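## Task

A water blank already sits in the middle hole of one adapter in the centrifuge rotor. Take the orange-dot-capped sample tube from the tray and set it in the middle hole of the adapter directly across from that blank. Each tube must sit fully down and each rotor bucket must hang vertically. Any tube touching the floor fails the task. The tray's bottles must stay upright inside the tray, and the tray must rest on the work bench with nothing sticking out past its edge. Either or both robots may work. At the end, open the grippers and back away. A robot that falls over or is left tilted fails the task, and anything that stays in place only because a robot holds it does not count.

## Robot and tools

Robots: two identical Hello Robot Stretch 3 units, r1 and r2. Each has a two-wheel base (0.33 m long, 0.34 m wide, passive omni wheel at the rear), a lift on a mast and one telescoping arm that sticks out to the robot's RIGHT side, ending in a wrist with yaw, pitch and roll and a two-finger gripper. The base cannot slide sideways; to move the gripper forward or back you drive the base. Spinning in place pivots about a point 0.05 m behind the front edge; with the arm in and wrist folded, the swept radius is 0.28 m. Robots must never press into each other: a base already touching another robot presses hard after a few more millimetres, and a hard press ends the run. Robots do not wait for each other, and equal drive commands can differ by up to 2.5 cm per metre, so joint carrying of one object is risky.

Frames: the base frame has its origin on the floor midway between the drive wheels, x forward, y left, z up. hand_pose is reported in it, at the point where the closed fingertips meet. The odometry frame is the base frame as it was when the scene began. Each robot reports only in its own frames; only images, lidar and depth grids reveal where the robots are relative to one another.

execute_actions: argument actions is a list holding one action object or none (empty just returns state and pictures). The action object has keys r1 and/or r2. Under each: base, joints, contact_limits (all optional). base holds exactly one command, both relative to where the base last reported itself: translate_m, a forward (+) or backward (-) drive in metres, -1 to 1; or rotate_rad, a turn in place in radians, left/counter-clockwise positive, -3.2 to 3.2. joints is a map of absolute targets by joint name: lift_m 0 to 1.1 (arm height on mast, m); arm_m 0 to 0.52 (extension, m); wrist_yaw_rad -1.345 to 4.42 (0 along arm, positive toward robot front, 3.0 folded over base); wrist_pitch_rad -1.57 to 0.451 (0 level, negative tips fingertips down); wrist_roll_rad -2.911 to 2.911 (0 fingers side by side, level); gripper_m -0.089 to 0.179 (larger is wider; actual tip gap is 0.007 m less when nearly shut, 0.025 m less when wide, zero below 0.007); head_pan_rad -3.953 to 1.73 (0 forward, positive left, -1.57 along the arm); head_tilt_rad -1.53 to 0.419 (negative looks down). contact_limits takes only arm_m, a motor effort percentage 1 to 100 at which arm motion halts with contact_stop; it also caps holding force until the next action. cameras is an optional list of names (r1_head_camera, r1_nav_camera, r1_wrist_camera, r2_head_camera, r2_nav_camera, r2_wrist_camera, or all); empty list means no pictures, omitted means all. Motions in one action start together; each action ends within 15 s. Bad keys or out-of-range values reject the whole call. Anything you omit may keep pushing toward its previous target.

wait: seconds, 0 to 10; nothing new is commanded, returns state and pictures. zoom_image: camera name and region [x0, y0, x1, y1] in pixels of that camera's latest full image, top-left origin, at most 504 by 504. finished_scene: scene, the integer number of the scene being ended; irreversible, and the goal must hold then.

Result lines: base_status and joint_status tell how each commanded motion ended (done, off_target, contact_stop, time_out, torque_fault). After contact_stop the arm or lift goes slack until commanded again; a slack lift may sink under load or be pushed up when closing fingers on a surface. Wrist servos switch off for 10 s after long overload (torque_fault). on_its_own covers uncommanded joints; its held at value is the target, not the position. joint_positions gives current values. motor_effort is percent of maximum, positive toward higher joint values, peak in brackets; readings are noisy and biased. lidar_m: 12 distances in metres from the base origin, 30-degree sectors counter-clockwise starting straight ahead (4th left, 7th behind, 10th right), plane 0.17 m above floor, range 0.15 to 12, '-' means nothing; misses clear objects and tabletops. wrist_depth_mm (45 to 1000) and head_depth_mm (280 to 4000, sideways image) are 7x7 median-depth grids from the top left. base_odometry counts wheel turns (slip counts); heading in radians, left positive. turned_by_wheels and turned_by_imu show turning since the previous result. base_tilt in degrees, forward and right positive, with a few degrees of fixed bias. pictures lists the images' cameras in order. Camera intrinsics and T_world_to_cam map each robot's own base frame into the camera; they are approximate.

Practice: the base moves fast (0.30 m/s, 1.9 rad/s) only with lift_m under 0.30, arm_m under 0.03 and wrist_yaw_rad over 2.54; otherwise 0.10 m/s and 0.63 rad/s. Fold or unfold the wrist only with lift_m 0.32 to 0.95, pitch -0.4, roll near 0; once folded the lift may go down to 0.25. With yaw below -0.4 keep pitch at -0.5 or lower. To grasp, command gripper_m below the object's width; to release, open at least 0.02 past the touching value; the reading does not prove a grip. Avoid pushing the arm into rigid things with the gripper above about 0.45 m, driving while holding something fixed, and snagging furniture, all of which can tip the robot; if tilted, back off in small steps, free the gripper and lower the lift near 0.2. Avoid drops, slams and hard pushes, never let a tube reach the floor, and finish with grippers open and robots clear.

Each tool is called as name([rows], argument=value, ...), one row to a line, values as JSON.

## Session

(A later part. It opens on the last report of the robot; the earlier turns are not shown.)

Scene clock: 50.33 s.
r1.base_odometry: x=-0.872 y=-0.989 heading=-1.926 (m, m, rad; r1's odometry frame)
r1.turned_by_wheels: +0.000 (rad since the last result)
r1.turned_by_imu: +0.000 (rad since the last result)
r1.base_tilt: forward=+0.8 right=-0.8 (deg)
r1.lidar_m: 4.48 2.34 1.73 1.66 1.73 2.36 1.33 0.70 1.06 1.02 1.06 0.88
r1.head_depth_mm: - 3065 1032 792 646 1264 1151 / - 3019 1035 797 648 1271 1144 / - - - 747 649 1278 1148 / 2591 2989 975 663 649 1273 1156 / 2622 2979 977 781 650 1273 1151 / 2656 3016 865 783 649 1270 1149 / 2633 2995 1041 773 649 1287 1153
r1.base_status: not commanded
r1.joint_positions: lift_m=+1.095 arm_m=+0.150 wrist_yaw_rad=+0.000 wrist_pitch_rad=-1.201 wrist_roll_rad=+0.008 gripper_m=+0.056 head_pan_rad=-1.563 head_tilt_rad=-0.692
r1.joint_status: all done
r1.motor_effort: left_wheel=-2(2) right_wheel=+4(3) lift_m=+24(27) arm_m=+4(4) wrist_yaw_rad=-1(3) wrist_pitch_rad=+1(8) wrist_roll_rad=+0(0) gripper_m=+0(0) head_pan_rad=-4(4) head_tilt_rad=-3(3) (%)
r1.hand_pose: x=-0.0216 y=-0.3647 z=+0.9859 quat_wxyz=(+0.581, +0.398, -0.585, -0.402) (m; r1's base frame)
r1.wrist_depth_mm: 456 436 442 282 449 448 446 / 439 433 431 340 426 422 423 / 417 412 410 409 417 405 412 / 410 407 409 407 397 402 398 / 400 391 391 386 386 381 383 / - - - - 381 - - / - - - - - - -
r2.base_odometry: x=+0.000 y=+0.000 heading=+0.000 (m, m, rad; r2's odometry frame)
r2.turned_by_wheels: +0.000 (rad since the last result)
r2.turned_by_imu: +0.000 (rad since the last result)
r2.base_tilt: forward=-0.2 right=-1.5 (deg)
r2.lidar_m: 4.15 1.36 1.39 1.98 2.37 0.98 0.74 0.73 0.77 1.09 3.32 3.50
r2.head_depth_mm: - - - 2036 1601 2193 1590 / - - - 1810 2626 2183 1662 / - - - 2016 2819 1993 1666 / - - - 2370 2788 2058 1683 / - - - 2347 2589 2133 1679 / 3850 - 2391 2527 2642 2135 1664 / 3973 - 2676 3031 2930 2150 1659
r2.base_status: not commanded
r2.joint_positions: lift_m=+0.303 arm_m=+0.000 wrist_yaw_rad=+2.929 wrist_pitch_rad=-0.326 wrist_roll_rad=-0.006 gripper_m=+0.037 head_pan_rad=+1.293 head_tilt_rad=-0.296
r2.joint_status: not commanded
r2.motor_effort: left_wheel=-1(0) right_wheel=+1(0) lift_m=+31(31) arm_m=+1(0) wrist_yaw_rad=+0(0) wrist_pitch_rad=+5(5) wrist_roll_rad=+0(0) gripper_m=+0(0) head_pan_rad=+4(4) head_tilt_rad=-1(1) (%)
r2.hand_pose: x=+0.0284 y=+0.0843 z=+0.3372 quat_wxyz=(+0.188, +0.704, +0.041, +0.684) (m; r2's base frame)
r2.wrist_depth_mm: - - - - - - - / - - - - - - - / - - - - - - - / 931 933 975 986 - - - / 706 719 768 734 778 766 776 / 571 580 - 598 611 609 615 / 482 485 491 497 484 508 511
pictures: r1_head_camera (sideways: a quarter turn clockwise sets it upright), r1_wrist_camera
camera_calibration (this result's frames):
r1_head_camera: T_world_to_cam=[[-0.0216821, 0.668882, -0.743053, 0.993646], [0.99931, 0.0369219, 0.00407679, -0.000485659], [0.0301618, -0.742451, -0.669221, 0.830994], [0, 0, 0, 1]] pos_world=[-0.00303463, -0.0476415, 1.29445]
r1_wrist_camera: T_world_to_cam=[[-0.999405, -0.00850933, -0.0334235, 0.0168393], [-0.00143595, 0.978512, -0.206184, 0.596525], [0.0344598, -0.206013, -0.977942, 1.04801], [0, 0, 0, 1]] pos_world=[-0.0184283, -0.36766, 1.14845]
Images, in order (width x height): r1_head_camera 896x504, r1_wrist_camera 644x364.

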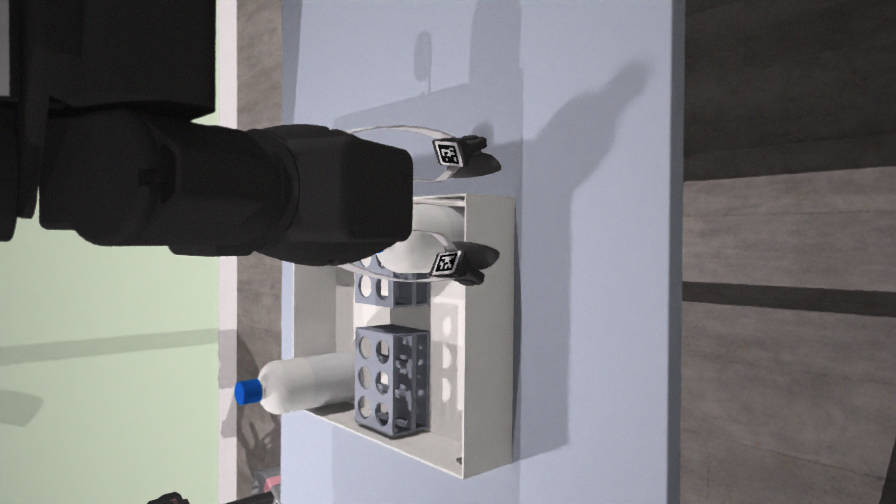

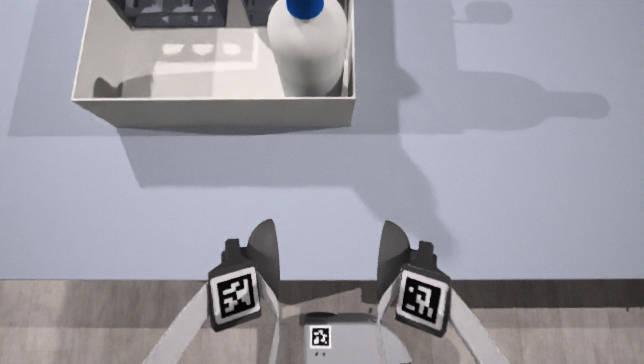

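execute_actions([
  {"r1":{"joints":{"lift_m":1.1,"arm_m":0.46,"head_tilt_rad":-0.6}}},
], cameras=["r1_head_camera","r1_wrist_camera","r2_head_camera"])

Scene clock: 56.40 s.
r1.base_odometry: x=-0.872 y=-0.989 heading=-1.926 (m, m, rad; r1's odometry frame)
r1.turned_by_wheels: +0.000 (rad since the last result)
r1.turned_by_imu: +0.000 (rad since the last result)
r1.base_tilt: forward=+0.8 right=-0.8 (deg)
r1.lidar_m: 4.50 2.33 1.72 1.67 1.73 2.37 1.33 0.70 1.06 1.02 1.06 0.88
r1.head_depth_mm: 2658 2863 2946 890 700 592 1187 / 2601 2938 2949 893 702 593 1183 / - 2907 2963 892 689 590 1182 / 2576 2886 2991 663 674 592 1188 / 2599 2896 2958 823 674 593 1185 / 2672 2920 1109 820 679 592 1196 / 2601 2883 2806 894 683 591 1195
r1.base_status: not commanded
r1.joint_positions: lift_m=+1.100 arm_m=+0.460 wrist_yaw_rad=+0.000 wrist_pitch_rad=-1.202 wrist_roll_rad=+0.008 gripper_m=+0.056 head_pan_rad=-1.563 head_tilt_rad=-0.606
r1.joint_status: all done
r1.motor_effort: left_wheel=-2(3) right_wheel=+3(3) lift_m=+25(27) arm_m=+4(6) wrist_yaw_rad=+1(2) wrist_pitch_rad=+1(1) wrist_roll_rad=+0(0) gripper_m=+0(0) head_pan_rad=-3(3) head_tilt_rad=+2(12) (%)
r1.hand_pose: x=-0.0216 y=-0.6746 z=+0.9909 quat_wxyz=(+0.581, +0.398, -0.585, -0.402) (m; r1's base frame)
r1.wrist_depth_mm: 269 457 457 446 449 455 449 / 443 327 425 427 434 428 431 / 424 402 424 417 415 417 413 / 408 388 396 401 400 398 402 / 378 338 364 324 394 388 391 / 365 380 - 379 381 374 375 / 342 368 366 291 367 369 363
r2.base_odometry: x=+0.000 y=+0.000 heading=+0.000 (m, m, rad; r2's odometry frame)
r2.turned_by_wheels: +0.000 (rad since the last result)
r2.turned_by_imu: +0.001 (rad since the last result)
r2.base_tilt: forward=-0.2 right=-1.8 (deg)
r2.lidar_m: 4.16 1.36 1.39 1.98 2.36 0.98 0.74 0.73 0.76 1.09 3.32 3.50
r2.head_depth_mm: - - - 2027 1584 2204 1589 / - - - 1812 2613 2186 1655 / - - - 2009 2781 2018 1680 / - - - 2349 2804 2086 1680 / - - - 2344 2628 2124 1668 / 3971 - 2421 2581 2651 2095 1638 / 3980 - 2724 3032 2899 2125 1647
r2.base_status: not commanded
r2.joint_positions: lift_m=+0.303 arm_m=+0.000 wrist_yaw_rad=+2.929 wrist_pitch_rad=-0.326 wrist_roll_rad=-0.006 gripper_m=+0.037 head_pan_rad=+1.293 head_tilt_rad=-0.296
r2.joint_status: not commanded
r2.motor_effort: left_wheel=-1(1) right_wheel=+0(1) lift_m=+31(31) arm_m=+0(0) wrist_yaw_rad=+0(0) wrist_pitch_rad=+5(5) wrist_roll_rad=+0(0) gripper_m=+0(0) head_pan_rad=+4(4) head_tilt_rad=-2(1) (%)
r2.hand_pose: x=+0.0284 y=+0.0843 z=+0.3372 quat_wxyz=(+0.188, +0.704, +0.041, +0.684) (m; r2's base frame)
r2.wrist_depth_mm: - - - - - - - / - - - - - - - / - - - - - - - / 929 939 959 977 - - - / 704 716 754 738 797 768 779 / 574 577 - 592 614 605 606 / 487 481 493 502 487 505 512
pictures: r1_head_camera (sideways: a quarter turn clockwise sets it upright), r1_wrist_camera, r2_head_camera (sideways: a quarter turn clockwise sets it upright)
camera_calibration (this result's frames):
r1_head_camera: T_world_to_cam=[[-0.0211452, 0.60285, -0.797574, 1.06471], [0.99931, 0.0371119, 0.00155765, 0.00279366], [0.0305385, -0.796991, -0.603219, 0.745136], [0, 0, 0, 1]] pos_world=[-0.0030336, -0.0480982, 1.29866]
r1_wrist_camera: T_world_to_cam=[[-0.999409, -0.0080141, -0.033429, 0.0146746], [-0.000973325, 0.978653, -0.205518, 0.900163], [0.0343624, -0.205364, -0.978082, 0.989592], [0, 0, 0, 1]] pos_world=[-0.0184628, -0.677603, 1.15339]
r2_head_camera: T_world_to_cam=[[-0.013779, -0.27292, -0.961938, 1.26884], [-0.959843, 0.273196, -0.0637618, 0.0888983], [0.2802, 0.922431, -0.265724, 0.297008], [0, 0, 0, 1]] pos_world=[0.0195901, 0.0480342, 1.30513]
Images, in order (width x height): r1_head_camera 896x504, r1_wrist_camera 644x364, r2_head_camera 896x504.

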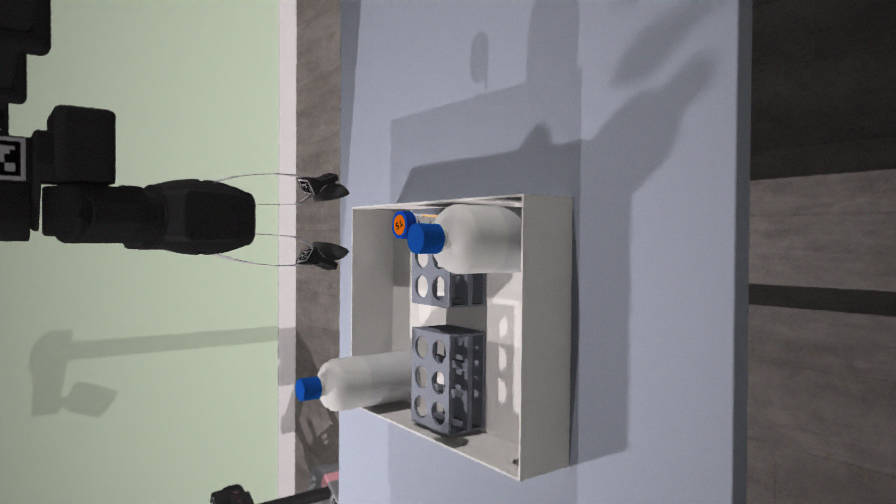

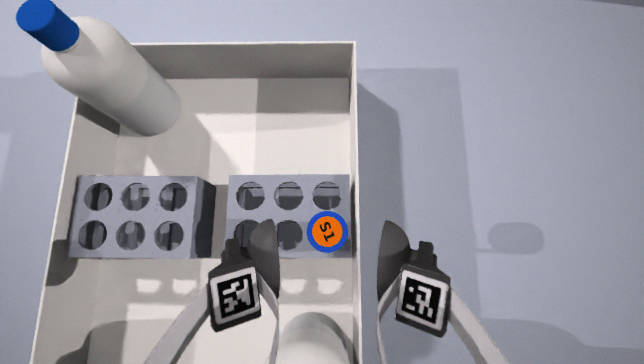

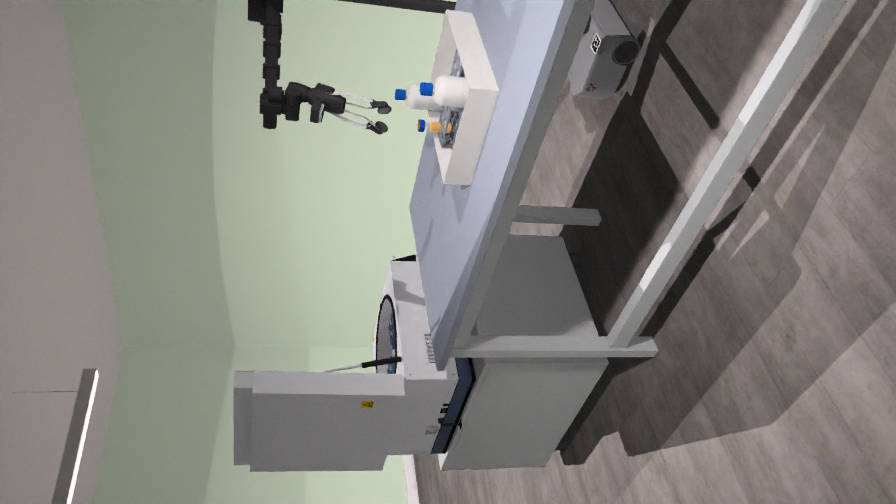

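execute_actions([
  {"r1":{"base":{"translate_m":0.004},"joints":{"lift_m":1.035,"arm_m":0.477}}},
], cameras=["r1_head_camera","r1_wrist_camera","r2_head_camera"])

zoom_image(camera="r2_head_camera", region=[280, 30, 500, 200])

Scene clock: 59.73 s.
r1.base_odometry: x=-0.874 y=-0.993 heading=-1.926 (m, m, rad; r1's odometry frame)
r1.turned_by_wheels: +0.000 (rad since the last result)
r1.turned_by_imu: +0.000 (rad since the last result)
r1.base_tilt: forward=+0.9 right=-0.8 (deg)
r1.lidar_m: 4.49 2.34 1.73 1.66 1.73 2.36 1.33 0.70 1.06 1.02 1.06 0.87
r1.head_depth_mm: 2530 2986 2926 894 701 591 1184 / 2535 2971 2934 893 700 592 1185 / 2484 2995 2896 859 685 591 1187 / 2563 2929 2889 666 673 591 1193 / 2616 2943 2927 822 678 592 1189 / 2608 2917 1113 821 674 594 1192 / 2609 2906 2668 892 680 594 1193
r1.base_status: done
r1.joint_positions: lift_m=+1.035 arm_m=+0.477 wrist_yaw_rad=+0.000 wrist_pitch_rad=-1.202 wrist_roll_rad=+0.008 gripper_m=+0.056 head_pan_rad=-1.563 head_tilt_rad=-0.606
r1.joint_status: all done
r1.motor_effort: left_wheel=-3(3) right_wheel=+3(10) lift_m=+20(22) arm_m=+4(2) wrist_yaw_rad=+0(0) wrist_pitch_rad=+1(1) wrist_roll_rad=+0(0) gripper_m=+0(1) head_pan_rad=-3(4) head_tilt_rad=+2(2) (%)
r1.hand_pose: x=-0.0216 y=-0.6915 z=+0.9261 quat_wxyz=(+0.581, +0.398, -0.585, -0.402) (m; r1's base frame)
r1.wrist_depth_mm: 229 322 318 320 378 372 370 / 254 325 363 354 357 359 362 / 321 348 352 345 352 350 342 / 299 303 338 312 331 334 333 / 268 267 300 267 327 321 322 / 292 318 - 310 313 311 312 / 305 304 302 306 301 304 300
r2.base_odometry: x=+0.000 y=+0.000 heading=+0.000 (m, m, rad; r2's odometry frame)
r2.turned_by_wheels: +0.000 (rad since the last result)
r2.turned_by_imu: +0.001 (rad since the last result)
r2.base_tilt: forward=-0.2 right=-1.8 (deg)
r2.lidar_m: 4.17 1.36 1.39 1.98 2.36 0.98 0.74 0.73 0.77 1.09 3.31 3.51
r2.head_depth_mm: - - - 2056 1575 2212 1592 / - - - 1806 2646 2189 1659 / - - - 2003 2854 1993 1682 / - - - 2343 2863 2086 1672 / - - - 2342 2608 2148 1672 / 3935 - 2419 2578 2653 2124 1646 / 3975 - 2717 3033 2899 2139 1645
r2.base_status: not commanded
r2.joint_positions: lift_m=+0.303 arm_m=+0.000 wrist_yaw_rad=+2.929 wrist_pitch_rad=-0.326 wrist_roll_rad=-0.006 gripper_m=+0.037 head_pan_rad=+1.293 head_tilt_rad=-0.296
r2.joint_status: not commanded
r2.motor_effort: left_wheel=-1(0) right_wheel=+0(1) lift_m=+31(31) arm_m=+1(0) wrist_yaw_rad=+0(0) wrist_pitch_rad=+5(5) wrist_roll_rad=+0(0) gripper_m=+0(0) head_pan_rad=+4(4) head_tilt_rad=-2(2) (%)
r2.hand_pose: x=+0.0284 y=+0.0843 z=+0.3372 quat_wxyz=(+0.188, +0.704, +0.041, +0.684) (m; r2's base frame)
r2.wrist_depth_mm: - - - - - - - / - - - - - - - / - - - - - - - / 932 936 963 970 - - - / 709 715 768 740 791 766 768 / 577 579 - 591 619 616 614 / 480 486 491 498 490 507 510
pictures: r1_head_camera (sideways: a quarter turn clockwise sets it upright), r1_wrist_camera, r2_head_camera (sideways: a quarter turn clockwise sets it upright)
camera_calibration (this result's frames):
r1_head_camera: T_world_to_cam=[[-0.0211452, 0.60285, -0.797574, 1.06471], [0.99931, 0.0371119, 0.00155765, 0.00279367], [0.0305385, -0.796991, -0.603219, 0.745135], [0, 0, 0, 1]] pos_world=[-0.0030336, -0.0480982, 1.29866]
r1_wrist_camera: T_world_to_cam=[[-0.999409, -0.0080036, -0.0334316, 0.0123833], [-0.000973104, 0.978716, -0.205217, 0.903185], [0.0343625, -0.205063, -0.978145, 0.923032], [0, 0, 0, 1]] pos_world=[-0.0184628, -0.694583, 1.08862]
r2_head_camera: T_world_to_cam=[[-0.0137788, -0.27292, -0.961938, 1.26884], [-0.959843, 0.273196, -0.0637618, 0.0888983], [0.280199, 0.922431, -0.265724, 0.297008], [0, 0, 0, 1]] pos_world=[0.0195901, 0.0480342, 1.30513]
Images, in order (width x height): r1_head_camera 896x504, r1_wrist_camera 644x364, r2_head_camera 896x504.

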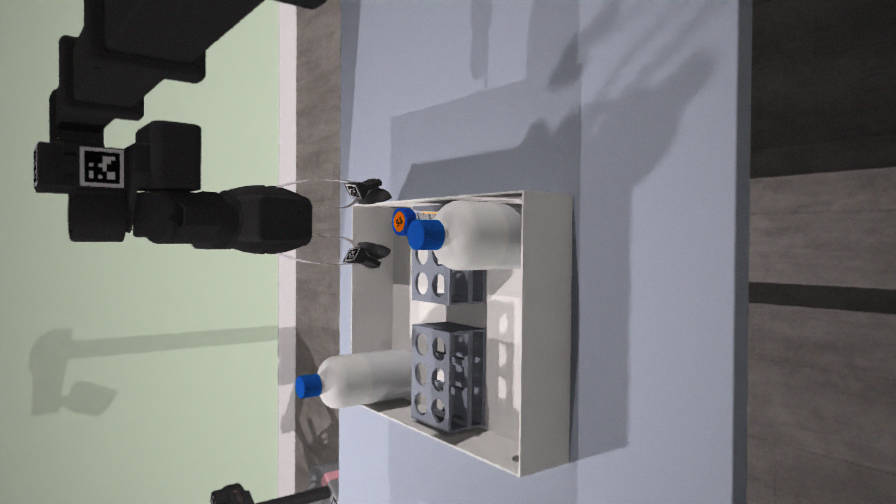

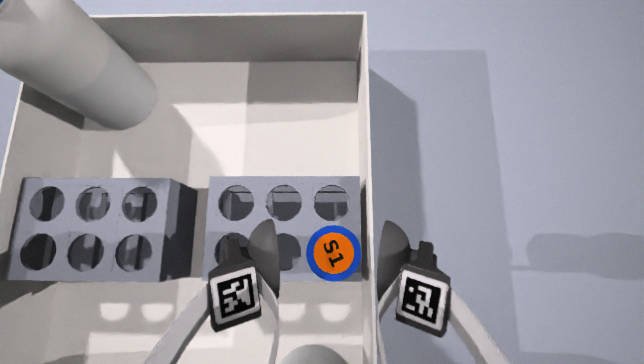

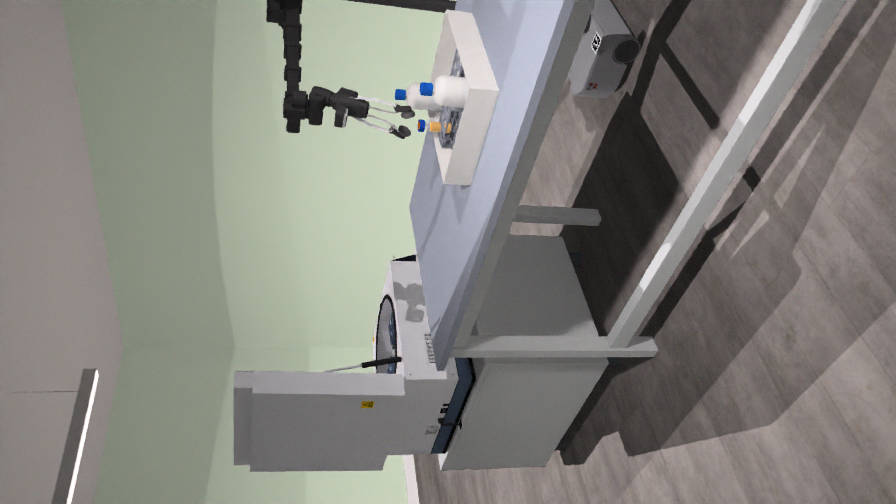

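Region (280, 30, 500, 200) of r2_head_camera's 896x504 image, scaled by 2.291, with more detail than that image has; it fills the top 389 rows of this view, and the rest is white.

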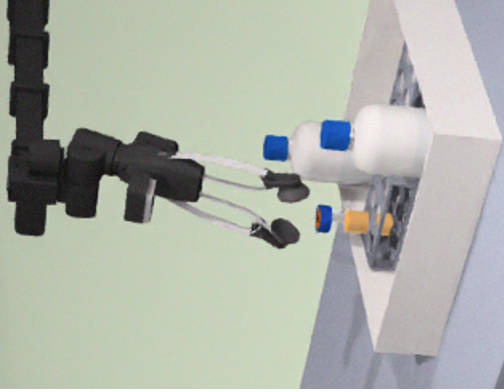

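execute_actions([
  {"r1":{"base":{"translate_m":-0.002},"joints":{"lift_m":0.989}}},
], cameras=["r1_head_camera","r1_wrist_camera"])

zoom_image(camera="r1_head_camera", region=[300, 140, 500, 310])

Scene clock: 63.37 s.
r1.base_odometry: x=-0.873 y=-0.991 heading=-1.926 (m, m, rad; r1's odometry frame)
r1.turned_by_wheels: +0.000 (rad since the last result)
r1.turned_by_imu: +0.000 (rad since the last result)
r1.base_tilt: forward=+0.9 right=-0.7 (deg)
r1.lidar_m: 4.48 2.34 1.73 1.67 1.73 2.37 1.33 0.70 1.06 1.02 1.06 0.87
r1.head_depth_mm: 2589 2829 - 861 701 590 1186 / 2608 - 2968 892 701 593 1192 / 2514 - 2834 862 682 590 1192 / 2633 2901 2827 661 675 591 1197 / 2593 2888 2940 822 678 593 1184 / 2613 2907 2834 821 680 592 1188 / 2635 2937 2822 896 681 593 1191
r1.base_status: done
r1.joint_positions: lift_m=+0.989 arm_m=+0.477 wrist_yaw_rad=+0.000 wrist_pitch_rad=-1.202 wrist_roll_rad=+0.008 gripper_m=+0.056 head_pan_rad=-1.563 head_tilt_rad=-0.606
r1.joint_status: all done
r1.motor_effort: left_wheel=-2(6) right_wheel=+2(6) lift_m=+20(21) arm_m=+4(4) wrist_yaw_rad=+0(0) wrist_pitch_rad=+1(1) wrist_roll_rad=+0(0) gripper_m=+0(0) head_pan_rad=-4(3) head_tilt_rad=+2(2) (%)
r1.hand_pose: x=-0.0216 y=-0.6915 z=+0.8801 quat_wxyz=(+0.581, +0.398, -0.585, -0.402) (m; r1's base frame)
r1.wrist_depth_mm: 227 305 308 302 320 320 321 / 254 309 312 308 308 308 303 / 301 301 298 300 298 297 297 / 259 258 258 257 285 290 284 / 223 232 221 216 278 279 277 / 246 267 - 212 212 268 267 / 263 265 261 258 258 260 261
r2.base_odometry: x=+0.000 y=+0.000 heading=+0.000 (m, m, rad; r2's odometry frame)
r2.turned_by_wheels: +0.000 (rad since the last result)
r2.turned_by_imu: +0.001 (rad since the last result)
r2.base_tilt: forward=-0.3 right=-1.6 (deg)
r2.lidar_m: 4.15 1.36 1.39 1.98 2.36 0.98 0.74 0.73 0.76 1.09 3.31 3.50
r2.head_depth_mm: - - - 2039 1594 2179 1598 / - - - 1795 2624 2194 1654 / - - - 1990 2828 1993 1682 / - - - 2357 2799 2062 1667 / - - - 2336 2575 2153 1661 / 3873 - 2396 2580 2651 2132 1667 / 3918 - 2709 3041 2888 2126 1657
r2.base_status: not commanded
r2.joint_positions: lift_m=+0.303 arm_m=+0.000 wrist_yaw_rad=+2.929 wrist_pitch_rad=-0.326 wrist_roll_rad=-0.006 gripper_m=+0.037 head_pan_rad=+1.293 head_tilt_rad=-0.296
r2.joint_status: not commanded
r2.motor_effort: left_wheel=-1(0) right_wheel=+1(1) lift_m=+31(31) arm_m=+0(0) wrist_yaw_rad=+1(0) wrist_pitch_rad=+5(5) wrist_roll_rad=+0(0) gripper_m=+0(0) head_pan_rad=+4(4) head_tilt_rad=-2(1) (%)
r2.hand_pose: x=+0.0284 y=+0.0843 z=+0.3372 quat_wxyz=(+0.188, +0.704, +0.041, +0.684) (m; r2's base frame)
r2.wrist_depth_mm: - - - - - - - / - - - - - - - / - - - - - - - / 932 937 970 983 - - - / 712 708 765 744 778 757 778 / 577 582 - 600 620 607 613 / 482 489 491 495 486 510 512
pictures: r1_head_camera (sideways: a quarter turn clockwise sets it upright), r1_wrist_camera
camera_calibration (this result's frames):
r1_head_camera: T_world_to_cam=[[-0.0211453, 0.60285, -0.797574, 1.06471], [0.99931, 0.0371121, 0.00155765, 0.00279367], [0.0305386, -0.796991, -0.603219, 0.745135], [0, 0, 0, 1]] pos_world=[-0.0030336, -0.0480982, 1.29866]
r1_wrist_camera: T_world_to_cam=[[-0.999409, -0.00800375, -0.0334315, 0.010845], [-0.000973267, 0.978716, -0.205217, 0.893744], [0.0343624, -0.205063, -0.978145, 0.87803], [0, 0, 0, 1]] pos_world=[-0.0184628, -0.694583, 1.04261]
Images, in order (width x height): r1_head_camera 896x504, r1_wrist_camera 644x364.

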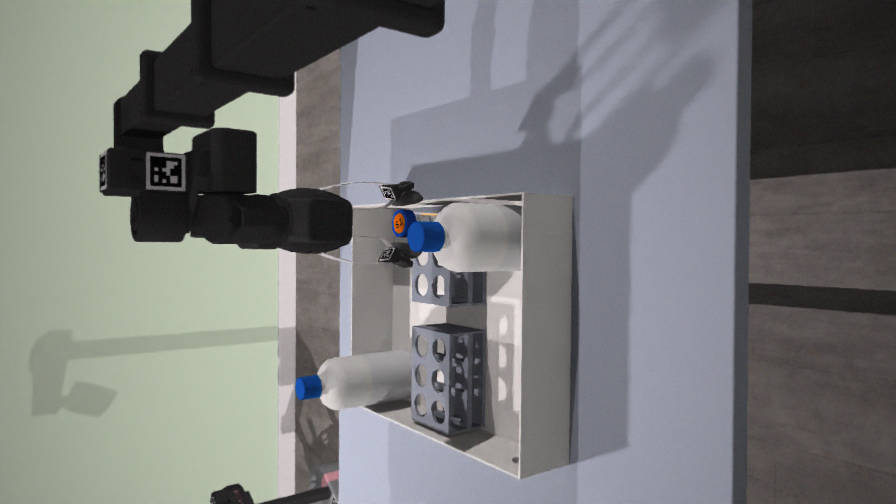

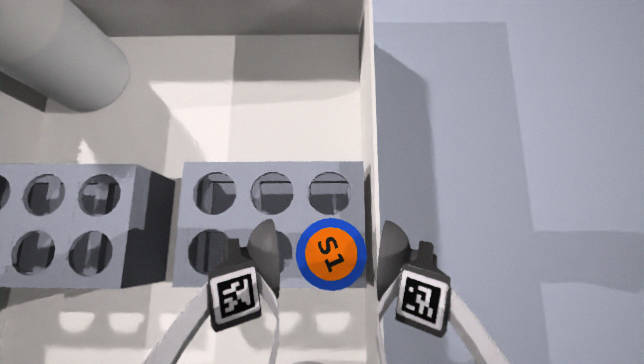

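Region (300, 140, 500, 310) of r1_head_camera's 896x504 image, scaled by 2.520, with more detail than that image has; it fills the top 428 rows of this view, and the rest is white.

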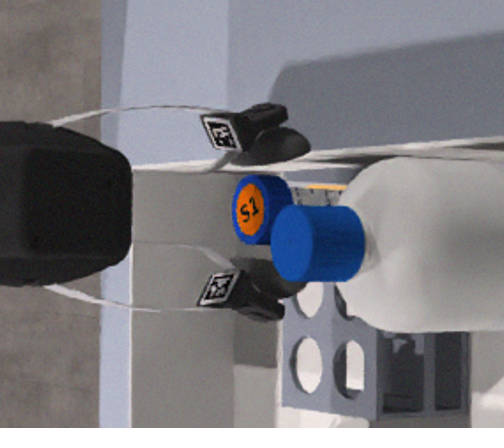

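Aligned as in scene 1.

execute_actions([
  {"r1":{"joints":{"gripper_m":-0.022}}},
], cameras=["r1_wrist_camera"])

execute_actions([
  {"r1":{"joints":{"lift_m":1.097}}},
], cameras=["r1_head_camera","r1_wrist_camera","r2_head_camera"])

zoom_image(camera="r2_head_camera", region=[280, 30, 500, 200])

Scene clock: 66.27 s.
r1.base_odometry: x=-0.873 y=-0.991 heading=-1.926 (m, m, rad; r1's odometry frame)
r1.turned_by_wheels: +0.000 (rad since the last result)
r1.turned_by_imu: +0.000 (rad since the last result)
r1.base_tilt: forward=+0.9 right=-0.7 (deg)
r1.lidar_m: 4.47 2.34 1.73 1.67 1.73 2.36 1.32 0.70 1.06 1.02 1.06 0.87
r1.head_depth_mm: 2643 2789 - 855 701 594 1189 / 2600 - 2948 891 702 590 1192 / 2548 - 2806 857 679 591 1190 / 2601 2923 2827 661 675 591 1183 / 2617 2930 2977 823 678 594 1187 / 2609 2927 2820 817 680 591 1191 / 2667 2920 2816 893 679 592 1196
r1.base_status: not commanded
r1.joint_positions: lift_m=+0.989 arm_m=+0.477 wrist_yaw_rad=+0.000 wrist_pitch_rad=-1.202 wrist_roll_rad=+0.008 gripper_m=-0.021 head_pan_rad=-1.563 head_tilt_rad=-0.606
r1.joint_status: all done
r1.motor_effort: left_wheel=-2(2) right_wheel=+2(3) lift_m=+20(20) arm_m=+4(4) wrist_yaw_rad=-1(0) wrist_pitch_rad=+1(1) wrist_roll_rad=+0(0) gripper_m=-20(100) head_pan_rad=-3(4) head_tilt_rad=+2(2) (%)
r1.hand_pose: x=-0.0216 y=-0.6915 z=+0.8801 quat_wxyz=(+0.581, +0.398, -0.585, -0.402) (m; r1's base frame)
r1.wrist_depth_mm: 225 306 307 306 323 324 318 / 257 304 309 310 309 309 310 / 299 300 298 297 299 300 298 / 258 259 255 255 289 288 285 / 222 232 222 157 281 276 276 / 244 269 214 210 271 268 266 / 262 263 260 262 256 264 258
r2.base_odometry: x=+0.000 y=+0.000 heading=+0.000 (m, m, rad; r2's odometry frame)
r2.turned_by_wheels: +0.000 (rad since the last result)
r2.turned_by_imu: +0.000 (rad since the last result)
r2.base_tilt: forward=-0.3 right=-1.7 (deg)
r2.lidar_m: 4.17 1.36 1.39 1.98 2.36 0.98 0.74 0.73 0.77 1.09 3.32 3.51
r2.head_depth_mm: - - - 2028 1591 2184 1604 / - - - 1830 2652 2198 1659 / - - - 2010 2860 1990 1684 / - - - 2344 2787 2064 1667 / - - - 2324 2577 2127 1655 / 3962 - 2413 2549 2655 2132 1661 / 3954 - 2727 3015 2892 2116 1636
r2.base_status: not commanded
r2.joint_positions: lift_m=+0.303 arm_m=+0.000 wrist_yaw_rad=+2.929 wrist_pitch_rad=-0.326 wrist_roll_rad=-0.006 gripper_m=+0.037 head_pan_rad=+1.293 head_tilt_rad=-0.296
r2.joint_status: not commanded
r2.motor_effort: left_wheel=-1(0) right_wheel=+0(0) lift_m=+31(31) arm_m=+1(0) wrist_yaw_rad=+0(1) wrist_pitch_rad=+5(5) wrist_roll_rad=+0(0) gripper_m=+0(0) head_pan_rad=+5(4) head_tilt_rad=-2(2) (%)
r2.hand_pose: x=+0.0284 y=+0.0843 z=+0.3372 quat_wxyz=(+0.188, +0.704, +0.041, +0.684) (m; r2's base frame)
r2.wrist_depth_mm: - - - - - - - / - - - - - - - / - - - - - - - / 933 943 964 979 - - - / 716 717 764 751 795 759 772 / 582 580 - 594 616 606 616 / 482 483 490 495 483 511 511
pictures: r1_wrist_camera
camera_calibration (this result's frames):
r1_wrist_camera: T_world_to_cam=[[-0.999409, -0.00800353, -0.0334317, 0.0108454], [-0.000973319, 0.978718, -0.205208, 0.893735], [0.0343626, -0.205054, -0.978147, 0.878038], [0, 0, 0, 1]] pos_world=[-0.0184628, -0.694582, 1.04261]
Images, in order (width x height): r1_wrist_camera 644x364.

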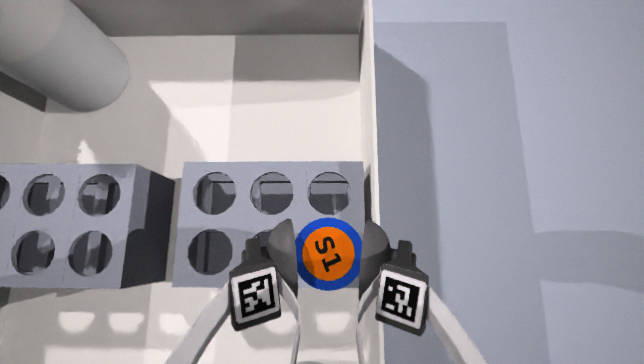

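Scene clock: 68.07 s.
r1.base_odometry: x=-0.873 y=-0.991 heading=-1.926 (m, m, rad; r1's odometry frame)
r1.turned_by_wheels: +0.000 (rad since the last result)
r1.turned_by_imu: +0.000 (rad since the last result)
r1.base_tilt: forward=+0.8 right=-0.6 (deg)
r1.lidar_m: 4.48 2.34 1.73 1.67 1.73 2.36 1.33 0.70 1.06 1.02 1.06 0.88
r1.head_depth_mm: 2661 2903 2967 891 701 593 1188 / 2650 2911 2979 891 700 590 1190 / - 2912 2970 895 679 591 1183 / 2609 2931 2944 663 678 592 1193 / 2622 2905 2959 822 677 592 1192 / 2617 2935 2820 819 677 590 1185 / 2612 2878 2844 894 681 591 1192
r1.base_status: not commanded
r1.joint_positions: lift_m=+1.097 arm_m=+0.477 wrist_yaw_rad=+0.000 wrist_pitch_rad=-1.203 wrist_roll_rad=+0.008 gripper_m=-0.021 head_pan_rad=-1.563 head_tilt_rad=-0.606
r1.joint_status: all done
r1.motor_effort: left_wheel=-2(2) right_wheel=+3(2) lift_m=+24(27) arm_m=+4(4) wrist_yaw_rad=-1(0) wrist_pitch_rad=+1(2) wrist_roll_rad=+0(0) gripper_m=-19(19) head_pan_rad=-4(3) head_tilt_rad=+2(2) (%)
r1.hand_pose: x=-0.0216 y=-0.6913 z=+0.9878 quat_wxyz=(+0.581, +0.399, -0.585, -0.402) (m; r1's base frame)
r1.wrist_depth_mm: 450 454 453 446 445 446 438 / 279 329 397 394 434 428 422 / 419 382 412 416 414 408 407 / 403 403 401 402 400 400 396 / 364 358 344 156 387 383 378 / 345 375 375 366 371 373 373 / 345 365 360 361 361 365 354
r2.base_odometry: x=+0.000 y=+0.000 heading=+0.000 (m, m, rad; r2's odometry frame)
r2.turned_by_wheels: +0.000 (rad since the last result)
r2.turned_by_imu: +0.000 (rad since the last result)
r2.base_tilt: forward=-0.2 right=-1.7 (deg)
r2.lidar_m: 4.16 1.36 1.39 1.98 2.36 0.98 0.74 0.73 0.77 1.09 3.32 3.49
r2.head_depth_mm: - - - 2035 1589 2187 1616 / - - - 1815 2638 2160 1667 / - - - 2004 2819 2011 1677 / - - - 2358 2809 2062 1672 / - - - 2311 2579 2153 1660 / 3862 - 2428 2568 2648 2124 1655 / 3875 - 2684 2985 2911 2103 1641
r2.base_status: not commanded
r2.joint_positions: lift_m=+0.303 arm_m=+0.000 wrist_yaw_rad=+2.929 wrist_pitch_rad=-0.326 wrist_roll_rad=-0.006 gripper_m=+0.037 head_pan_rad=+1.293 head_tilt_rad=-0.296
r2.joint_status: not commanded
r2.motor_effort: left_wheel=-1(1) right_wheel=+0(0) lift_m=+31(31) arm_m=+0(1) wrist_yaw_rad=+1(0) wrist_pitch_rad=+5(5) wrist_roll_rad=+0(0) gripper_m=+0(0) head_pan_rad=+4(4) head_tilt_rad=-2(1) (%)
r2.hand_pose: x=+0.0284 y=+0.0843 z=+0.3372 quat_wxyz=(+0.188, +0.704, +0.041, +0.684) (m; r2's base frame)
r2.wrist_depth_mm: - - - - - - - / - - - - - - - / - - - - - - - / 932 925 966 981 - - - / 702 714 764 747 793 765 781 / 570 576 - 594 609 607 612 / 480 491 497 497 486 509 508
pictures: r1_head_camera (sideways: a quarter turn clockwise sets it upright), r1_wrist_camera, r2_head_camera (sideways: a quarter turn clockwise sets it upright)
camera_calibration (this result's frames):
r1_head_camera: T_world_to_cam=[[-0.0211453, 0.60285, -0.797574, 1.06471], [0.99931, 0.0371122, 0.00155765, 0.00279366], [0.0305387, -0.796991, -0.603219, 0.745136], [0, 0, 0, 1]] pos_world=[-0.00303359, -0.0480982, 1.29866]
r1_wrist_camera: T_world_to_cam=[[-0.999409, -0.00797981, -0.0334374, 0.0144694], [-0.000973074, 0.978862, -0.204521, 0.915086], [0.0343626, -0.204367, -0.978291, 0.984034], [0, 0, 0, 1]] pos_world=[-0.0184628, -0.694523, 1.15031]
r2_head_camera: T_world_to_cam=[[-0.0137785, -0.27292, -0.961938, 1.26884], [-0.959843, 0.273195, -0.0637618, 0.0888983], [0.280198, 0.922431, -0.265724, 0.297008], [0, 0, 0, 1]] pos_world=[0.0195901, 0.0480342, 1.30513]
Images, in order (width x height): r1_head_camera 896x504, r1_wrist_camera 644x364, r2_head_camera 896x504.

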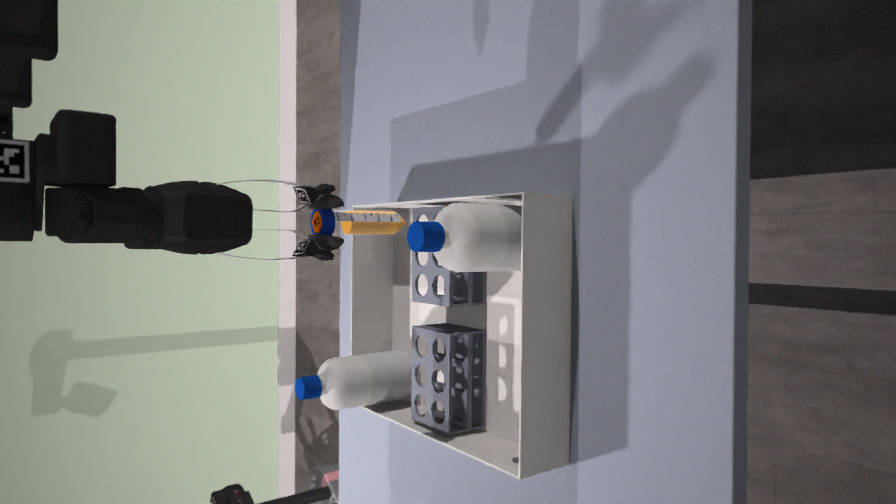

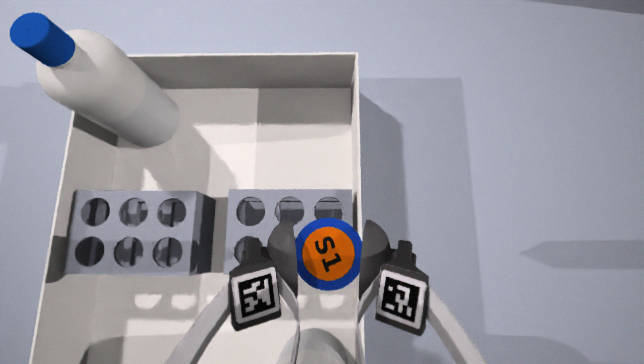

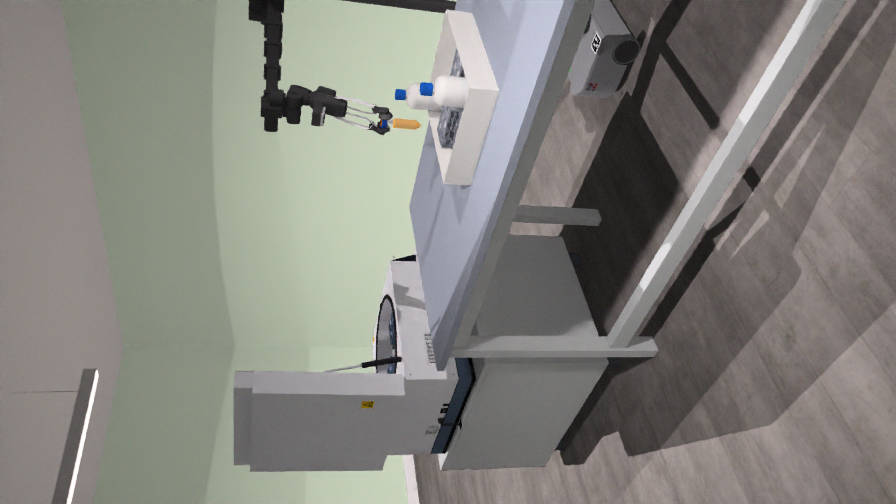

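Region (280, 30, 500, 200) of r2_head_camera's 896x504 image, scaled by 2.291, with more detail than that image has; it fills the top 389 rows of this view, and the rest is white.

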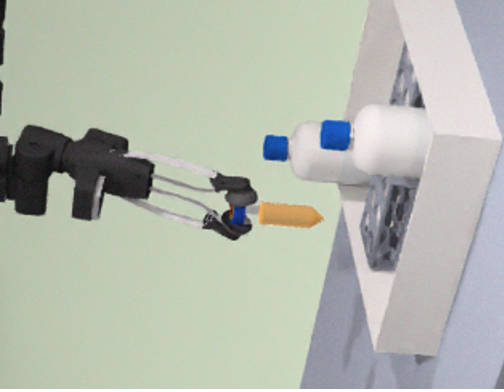

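execute_actions([
  {"r1":{"base":{"translate_m":-0.14}}},
], cameras=[])

execute_actions([
  {"r1":{"base":{"translate_m":-1.0},"joints":{"arm_m":0.32,"head_tilt_rad":-0.8,"lift_m":1.075}}},
], cameras=["r1_head_camera","r1_wrist_camera"])

Scene clock: 73.27 s.
r1.base_odometry: x=-0.824 y=-0.860 heading=-1.926 (m, m, rad; r1's odometry frame)
r1.turned_by_wheels: +0.000 (rad since the last result)
r1.turned_by_imu: +0.000 (rad since the last result)
r1.base_tilt: forward=+0.9 right=-0.8 (deg)
r1.lidar_m: 4.61 2.34 1.73 1.66 1.73 2.37 1.33 0.58 0.91 1.02 1.06 1.01
r1.head_depth_mm: 2617 2927 2959 889 699 592 1187 / 2650 2907 2937 896 699 593 1181 / - 2907 2959 893 700 592 1191 / 2601 2909 2970 895 702 592 1195 / 2622 2925 2973 820 680 591 1186 / 2622 2990 2981 793 675 594 1184 / 2625 2963 986 822 679 590 1189
r1.base_status: done
r1.joint_positions: lift_m=+1.097 arm_m=+0.477 wrist_yaw_rad=+0.000 wrist_pitch_rad=-1.203 wrist_roll_rad=+0.008 gripper_m=-0.021 head_pan_rad=-1.563 head_tilt_rad=-0.606
r1.joint_status: not commanded
r1.motor_effort: left_wheel=-2(6) right_wheel=+3(6) lift_m=+25(25) arm_m=+4(4) wrist_yaw_rad=-1(1) wrist_pitch_rad=+1(2) wrist_roll_rad=+0(0) gripper_m=-20(19) head_pan_rad=-4(3) head_tilt_rad=+2(2) (%)
r1.hand_pose: x=-0.0216 y=-0.6913 z=+0.9878 quat_wxyz=(+0.581, +0.399, -0.585, -0.402) (m; r1's base frame)
r1.wrist_depth_mm: 448 454 458 450 453 436 443 / 377 400 427 431 433 434 423 / 415 412 415 418 415 412 408 / 410 404 407 400 400 402 401 / 362 331 365 156 392 387 385 / 376 377 373 372 376 374 374 / 369 367 363 364 361 365 364
r2.base_odometry: x=+0.000 y=+0.000 heading=+0.000 (m, m, rad; r2's odometry frame)
r2.turned_by_wheels: +0.000 (rad since the last result)
r2.turned_by_imu: +0.001 (rad since the last result)
r2.base_tilt: forward=-0.1 right=-1.7 (deg)
r2.lidar_m: 4.17 1.35 1.39 1.98 2.36 0.98 0.74 0.73 0.77 1.09 3.32 3.50
r2.head_depth_mm: - - - 2055 1582 2205 1592 / - - - 1807 2624 2185 1653 / - - - 1991 2820 2005 1693 / - - - 2364 2795 2064 1672 / - - - 2348 2588 2139 1666 / 3971 - 2406 2538 2666 2121 1650 / 3974 - 2701 3012 2906 2127 1645
r2.base_status: not commanded
r2.joint_positions: lift_m=+0.303 arm_m=+0.000 wrist_yaw_rad=+2.929 wrist_pitch_rad=-0.326 wrist_roll_rad=-0.006 gripper_m=+0.037 head_pan_rad=+1.293 head_tilt_rad=-0.296
r2.joint_status: not commanded
r2.motor_effort: left_wheel=+0(0) right_wheel=+1(0) lift_m=+31(31) arm_m=+0(0) wrist_yaw_rad=+0(1) wrist_pitch_rad=+5(5) wrist_roll_rad=+0(0) gripper_m=+0(0) head_pan_rad=+4(4) head_tilt_rad=-1(1) (%)
r2.hand_pose: x=+0.0284 y=+0.0843 z=+0.3372 quat_wxyz=(+0.188, +0.704, +0.041, +0.684) (m; r2's base frame)
r2.wrist_depth_mm: - - - - - - - / - - - - - - - / - - - - - - - / 929 946 952 978 - - - / 710 716 765 736 789 759 771 / 573 576 - 594 614 609 611 / 480 483 500 496 485 507 513
pictures: none
No camera images: the call's "cameras" was empty. Leave "cameras" out to get every camera's image.

Scene clock: 84.23 s.
r1.base_odometry: x=-0.476 y=+0.078 heading=-1.927 (m, m, rad; r1's odometry frame)
r1.turned_by_wheels: +0.000 (rad since the last result)
r1.turned_by_imu: +0.001 (rad since the last result)
r1.base_tilt: forward=+0.8 right=-0.8 (deg)
r1.lidar_m: 1.97 2.35 1.72 1.66 1.73 2.37 3.15 0.48 0.35 0.34 0.35 0.48
r1.head_depth_mm: 789 924 831 652 624 763 1078 / 806 914 881 738 626 767 1081 / - 929 870 720 627 772 1083 / 793 926 869 722 628 775 1083 / 793 918 893 740 630 776 1102 / 793 921 834 656 632 783 1102 / 2697 2803 2128 714 660 786 1117
r1.base_status: done
r1.joint_positions: lift_m=+1.075 arm_m=+0.320 wrist_yaw_rad=+0.000 wrist_pitch_rad=-1.204 wrist_roll_rad=+0.008 gripper_m=-0.021 head_pan_rad=-1.563 head_tilt_rad=-0.790
r1.joint_status: all done
r1.motor_effort: left_wheel=-3(5) right_wheel=+4(6) lift_m=+21(23) arm_m=-2(3) wrist_yaw_rad=-1(1) wrist_pitch_rad=+2(2) wrist_roll_rad=+0(0) gripper_m=-20(20) head_pan_rad=-3(3) head_tilt_rad=-3(17) (%)
r1.hand_pose: x=-0.0216 y=-0.5346 z=+0.9660 quat_wxyz=(+0.581, +0.399, -0.585, -0.402) (m; r1's base frame)
r1.wrist_depth_mm: - 381 433 418 446 370 - / - 369 439 418 431 384 - / - 364 398 389 392 383 - / - 355 390 395 390 384 - / - 329 397 157 379 368 324 / - 315 377 339 430 309 311 / 554 305 298 370 303 297 298
r2.base_odometry: x=+0.000 y=+0.000 heading=+0.000 (m, m, rad; r2's odometry frame)
r2.turned_by_wheels: +0.000 (rad since the last result)
r2.turned_by_imu: +0.002 (rad since the last result)
r2.base_tilt: forward=-0.1 right=-1.8 (deg)
r2.lidar_m: 4.15 1.36 1.39 1.98 2.37 0.98 0.74 0.73 0.77 1.09 3.32 3.52
r2.head_depth_mm: - - - 2025 1579 2200 1596 / - - - 1804 2711 2182 1656 / - - - 2004 2811 1994 1685 / - - - 2363 2801 2060 1684 / - - - 2325 2597 2136 1669 / 3906 - 2432 2536 2655 2125 1657 / 3981 - 2683 3013 2901 2135 1647
r2.base_status: not commanded
r2.joint_positions: lift_m=+0.303 arm_m=+0.000 wrist_yaw_rad=+2.929 wrist_pitch_rad=-0.326 wrist_roll_rad=-0.006 gripper_m=+0.037 head_pan_rad=+1.293 head_tilt_rad=-0.296
r2.joint_status: not commanded
r2.motor_effort: left_wheel=+0(1) right_wheel=+1(1) lift_m=+31(31) arm_m=+1(1) wrist_yaw_rad=+0(1) wrist_pitch_rad=+5(5) wrist_roll_rad=+0(0) gripper_m=+0(0) head_pan_rad=+4(4) head_tilt_rad=-2(1) (%)
r2.hand_pose: x=+0.0284 y=+0.0843 z=+0.3372 quat_wxyz=(+0.188, +0.704, +0.041, +0.684) (m; r2's base frame)
r2.wrist_depth_mm: - - - - - - - / - - - - - - - / - - - - - - - / 944 937 977 981 - - - / 708 715 763 733 783 755 765 / 579 581 - 595 611 602 611 / 482 488 495 496 485 507 510
pictures: r1_head_camera (sideways: a quarter turn clockwise sets it upright), r1_wrist_camera
camera_calibration (this result's frames):
r1_head_camera: T_world_to_cam=[[-0.0221739, 0.738575, -0.673807, 0.903408], [0.999316, 0.0363236, 0.00692928, -0.00419862], [0.0295929, -0.673192, -0.738875, 0.921589], [0, 0, 0, 1]] pos_world=[-0.00304469, -0.0466751, 1.28969]
r1_wrist_camera: T_world_to_cam=[[-0.999408, -0.00806069, -0.033444, 0.0149608], [-0.00107953, 0.979031, -0.203707, 0.756525], [0.0343848, -0.20355, -0.978461, 0.995309], [0, 0, 0, 1]] pos_world=[-0.0184548, -0.537946, 1.12848]
Images, in order (width x height): r1_head_camera 896x504, r1_wrist_camera 644x364.

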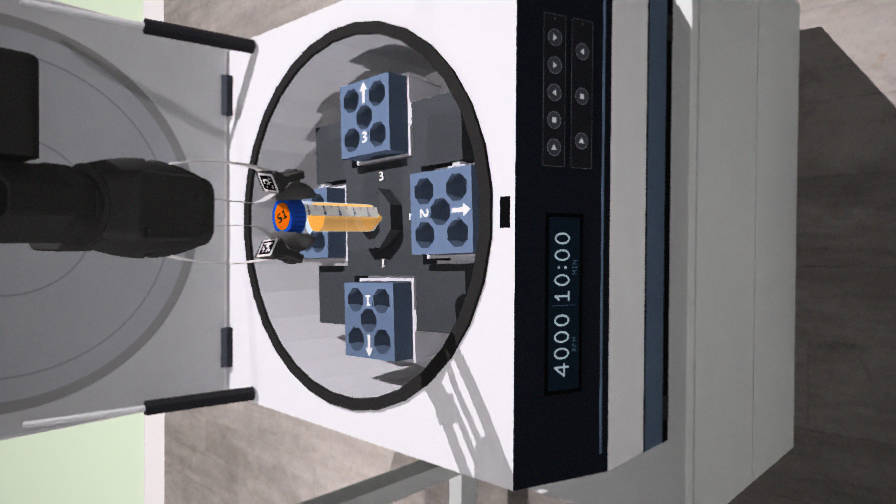

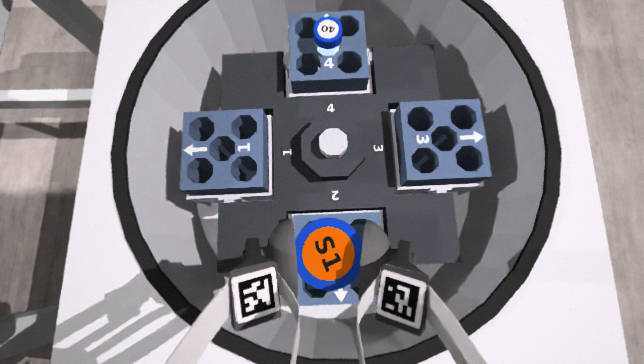

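execute_actions([
  {"r1":{"base":{"translate_m":-0.010},"joints":{"arm_m":0.314,"lift_m":1.01}}},
], cameras=["r1_head_camera","r1_wrist_camera"])

zoom_image(camera="r1_head_camera", region=[320, 140, 500, 300])

zoom_image(camera="r1_wrist_camera", region=[230, 150, 440, 360])

Scene clock: 89.90 s.
r1.base_odometry: x=-0.473 y=+0.087 heading=-1.927 (m, m, rad; r1's odometry frame)
r1.turned_by_wheels: +0.000 (rad since the last result)
r1.turned_by_imu: +0.000 (rad since the last result)
r1.base_tilt: forward=+0.9 right=-0.9 (deg)
r1.lidar_m: 1.98 2.37 1.73 1.67 1.73 2.37 3.12 0.48 0.35 0.34 0.35 0.48
r1.head_depth_mm: - 911 824 652 625 767 1077 / - 932 882 734 626 764 1081 / - 924 903 719 628 770 1084 / 791 905 873 724 627 775 1088 / 788 918 899 739 631 779 1101 / 796 917 851 657 630 781 1096 / 2717 2836 2135 675 645 787 1116
r1.base_status: done
r1.joint_positions: lift_m=+1.010 arm_m=+0.314 wrist_yaw_rad=+0.000 wrist_pitch_rad=-1.204 wrist_roll_rad=+0.008 gripper_m=-0.021 head_pan_rad=-1.563 head_tilt_rad=-0.790
r1.joint_status: all done
r1.motor_effort: left_wheel=-2(6) right_wheel=+4(7) lift_m=+20(22) arm_m=-2(1) wrist_yaw_rad=-1(0) wrist_pitch_rad=+2(2) wrist_roll_rad=+0(0) gripper_m=-19(19) head_pan_rad=-3(4) head_tilt_rad=-3(3) (%)
r1.hand_pose: x=-0.0216 y=-0.5286 z=+0.9010 quat_wxyz=(+0.581, +0.399, -0.585, -0.402) (m; r1's base frame)
r1.wrist_depth_mm: 305 342 373 343 369 345 293 / 292 348 358 354 345 337 282 / 281 335 337 318 334 321 270 / 268 331 328 331 328 346 261 / 262 329 322 156 320 319 249 / 248 266 337 282 387 271 245 / 245 241 282 348 277 236 238
r2.base_odometry: x=+0.000 y=+0.000 heading=+0.000 (m, m, rad; r2's odometry frame)
r2.turned_by_wheels: +0.000 (rad since the last result)
r2.turned_by_imu: +0.001 (rad since the last result)
r2.base_tilt: forward=-0.2 right=-1.8 (deg)
r2.lidar_m: 4.17 1.35 1.39 1.98 2.36 0.98 0.74 0.73 0.77 1.09 3.32 3.51
r2.head_depth_mm: - - - 2038 1576 2183 1608 / - - - 1821 2739 2227 1651 / - - - 2003 2817 1999 1676 / - - - 2376 2786 2063 1667 / - - - 2349 2592 2125 1671 / 3937 - 2436 2574 2649 2130 1644 / - - 2679 3044 2918 2114 1637
r2.base_status: not commanded
r2.joint_positions: lift_m=+0.303 arm_m=+0.000 wrist_yaw_rad=+2.929 wrist_pitch_rad=-0.326 wrist_roll_rad=-0.006 gripper_m=+0.037 head_pan_rad=+1.293 head_tilt_rad=-0.296
r2.joint_status: not commanded
r2.motor_effort: left_wheel=-1(0) right_wheel=+0(0) lift_m=+31(31) arm_m=+0(1) wrist_yaw_rad=+1(0) wrist_pitch_rad=+5(5) wrist_roll_rad=+0(0) gripper_m=+0(0) head_pan_rad=+4(5) head_tilt_rad=-2(2) (%)
r2.hand_pose: x=+0.0284 y=+0.0843 z=+0.3372 quat_wxyz=(+0.188, +0.704, +0.041, +0.684) (m; r2's base frame)
r2.wrist_depth_mm: - - - - - - - / - - - - - - - / - - - - - - - / 935 927 970 984 - - - / 708 725 755 741 794 759 776 / 573 577 - 592 616 607 620 / 483 484 495 498 488 510 510
pictures: r1_head_camera (sideways: a quarter turn clockwise sets it upright), r1_wrist_camera
camera_calibration (this result's frames):
r1_head_camera: T_world_to_cam=[[-0.0221737, 0.738579, -0.673802, 0.903402], [0.999316, 0.0363233, 0.00692945, -0.00419884], [0.0295927, -0.673188, -0.738879, 0.921595], [0, 0, 0, 1]] pos_world=[-0.0030447, -0.046675, 1.28969]
r1_wrist_camera: T_world_to_cam=[[-0.999408, -0.00805485, -0.0334455, 0.01284], [-0.00107976, 0.979068, -0.203529, 0.737224], [0.0343848, -0.203373, -0.978497, 0.933066], [0, 0, 0, 1]] pos_world=[-0.0184548, -0.531929, 1.06348]
Images, in order (width x height): r1_head_camera 896x504, r1_wrist_camera 644x364.

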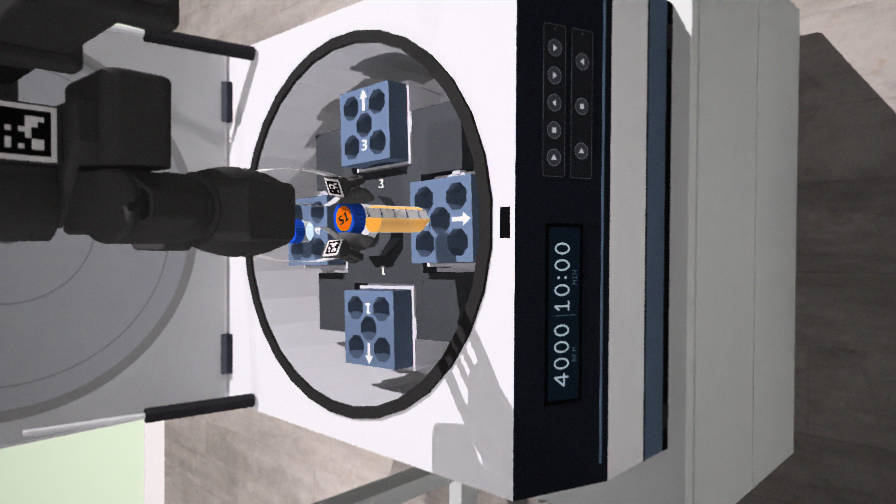

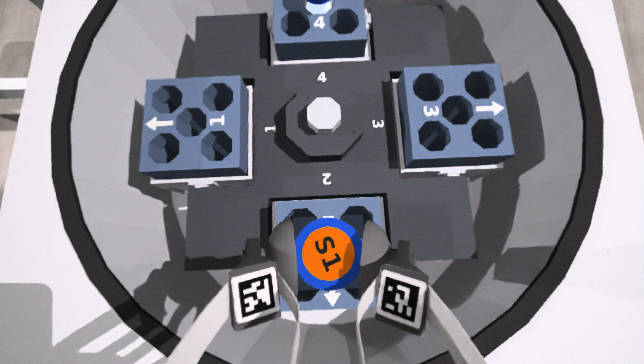

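Region (320, 140, 500, 300) of r1_head_camera's 896x504 image, scaled by 2.800, with more detail than that image has.

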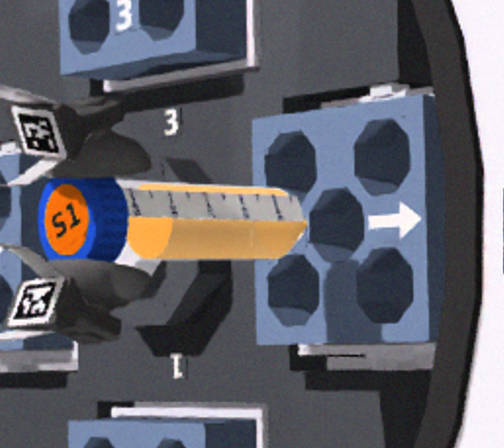

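Region (230, 150, 440, 360) of r1_wrist_camera's 644x364 image, scaled by 2.400.

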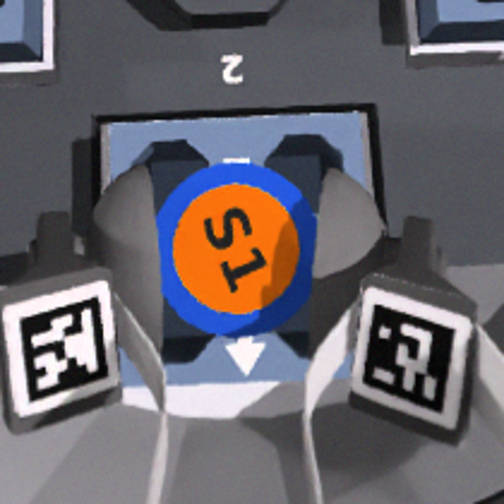

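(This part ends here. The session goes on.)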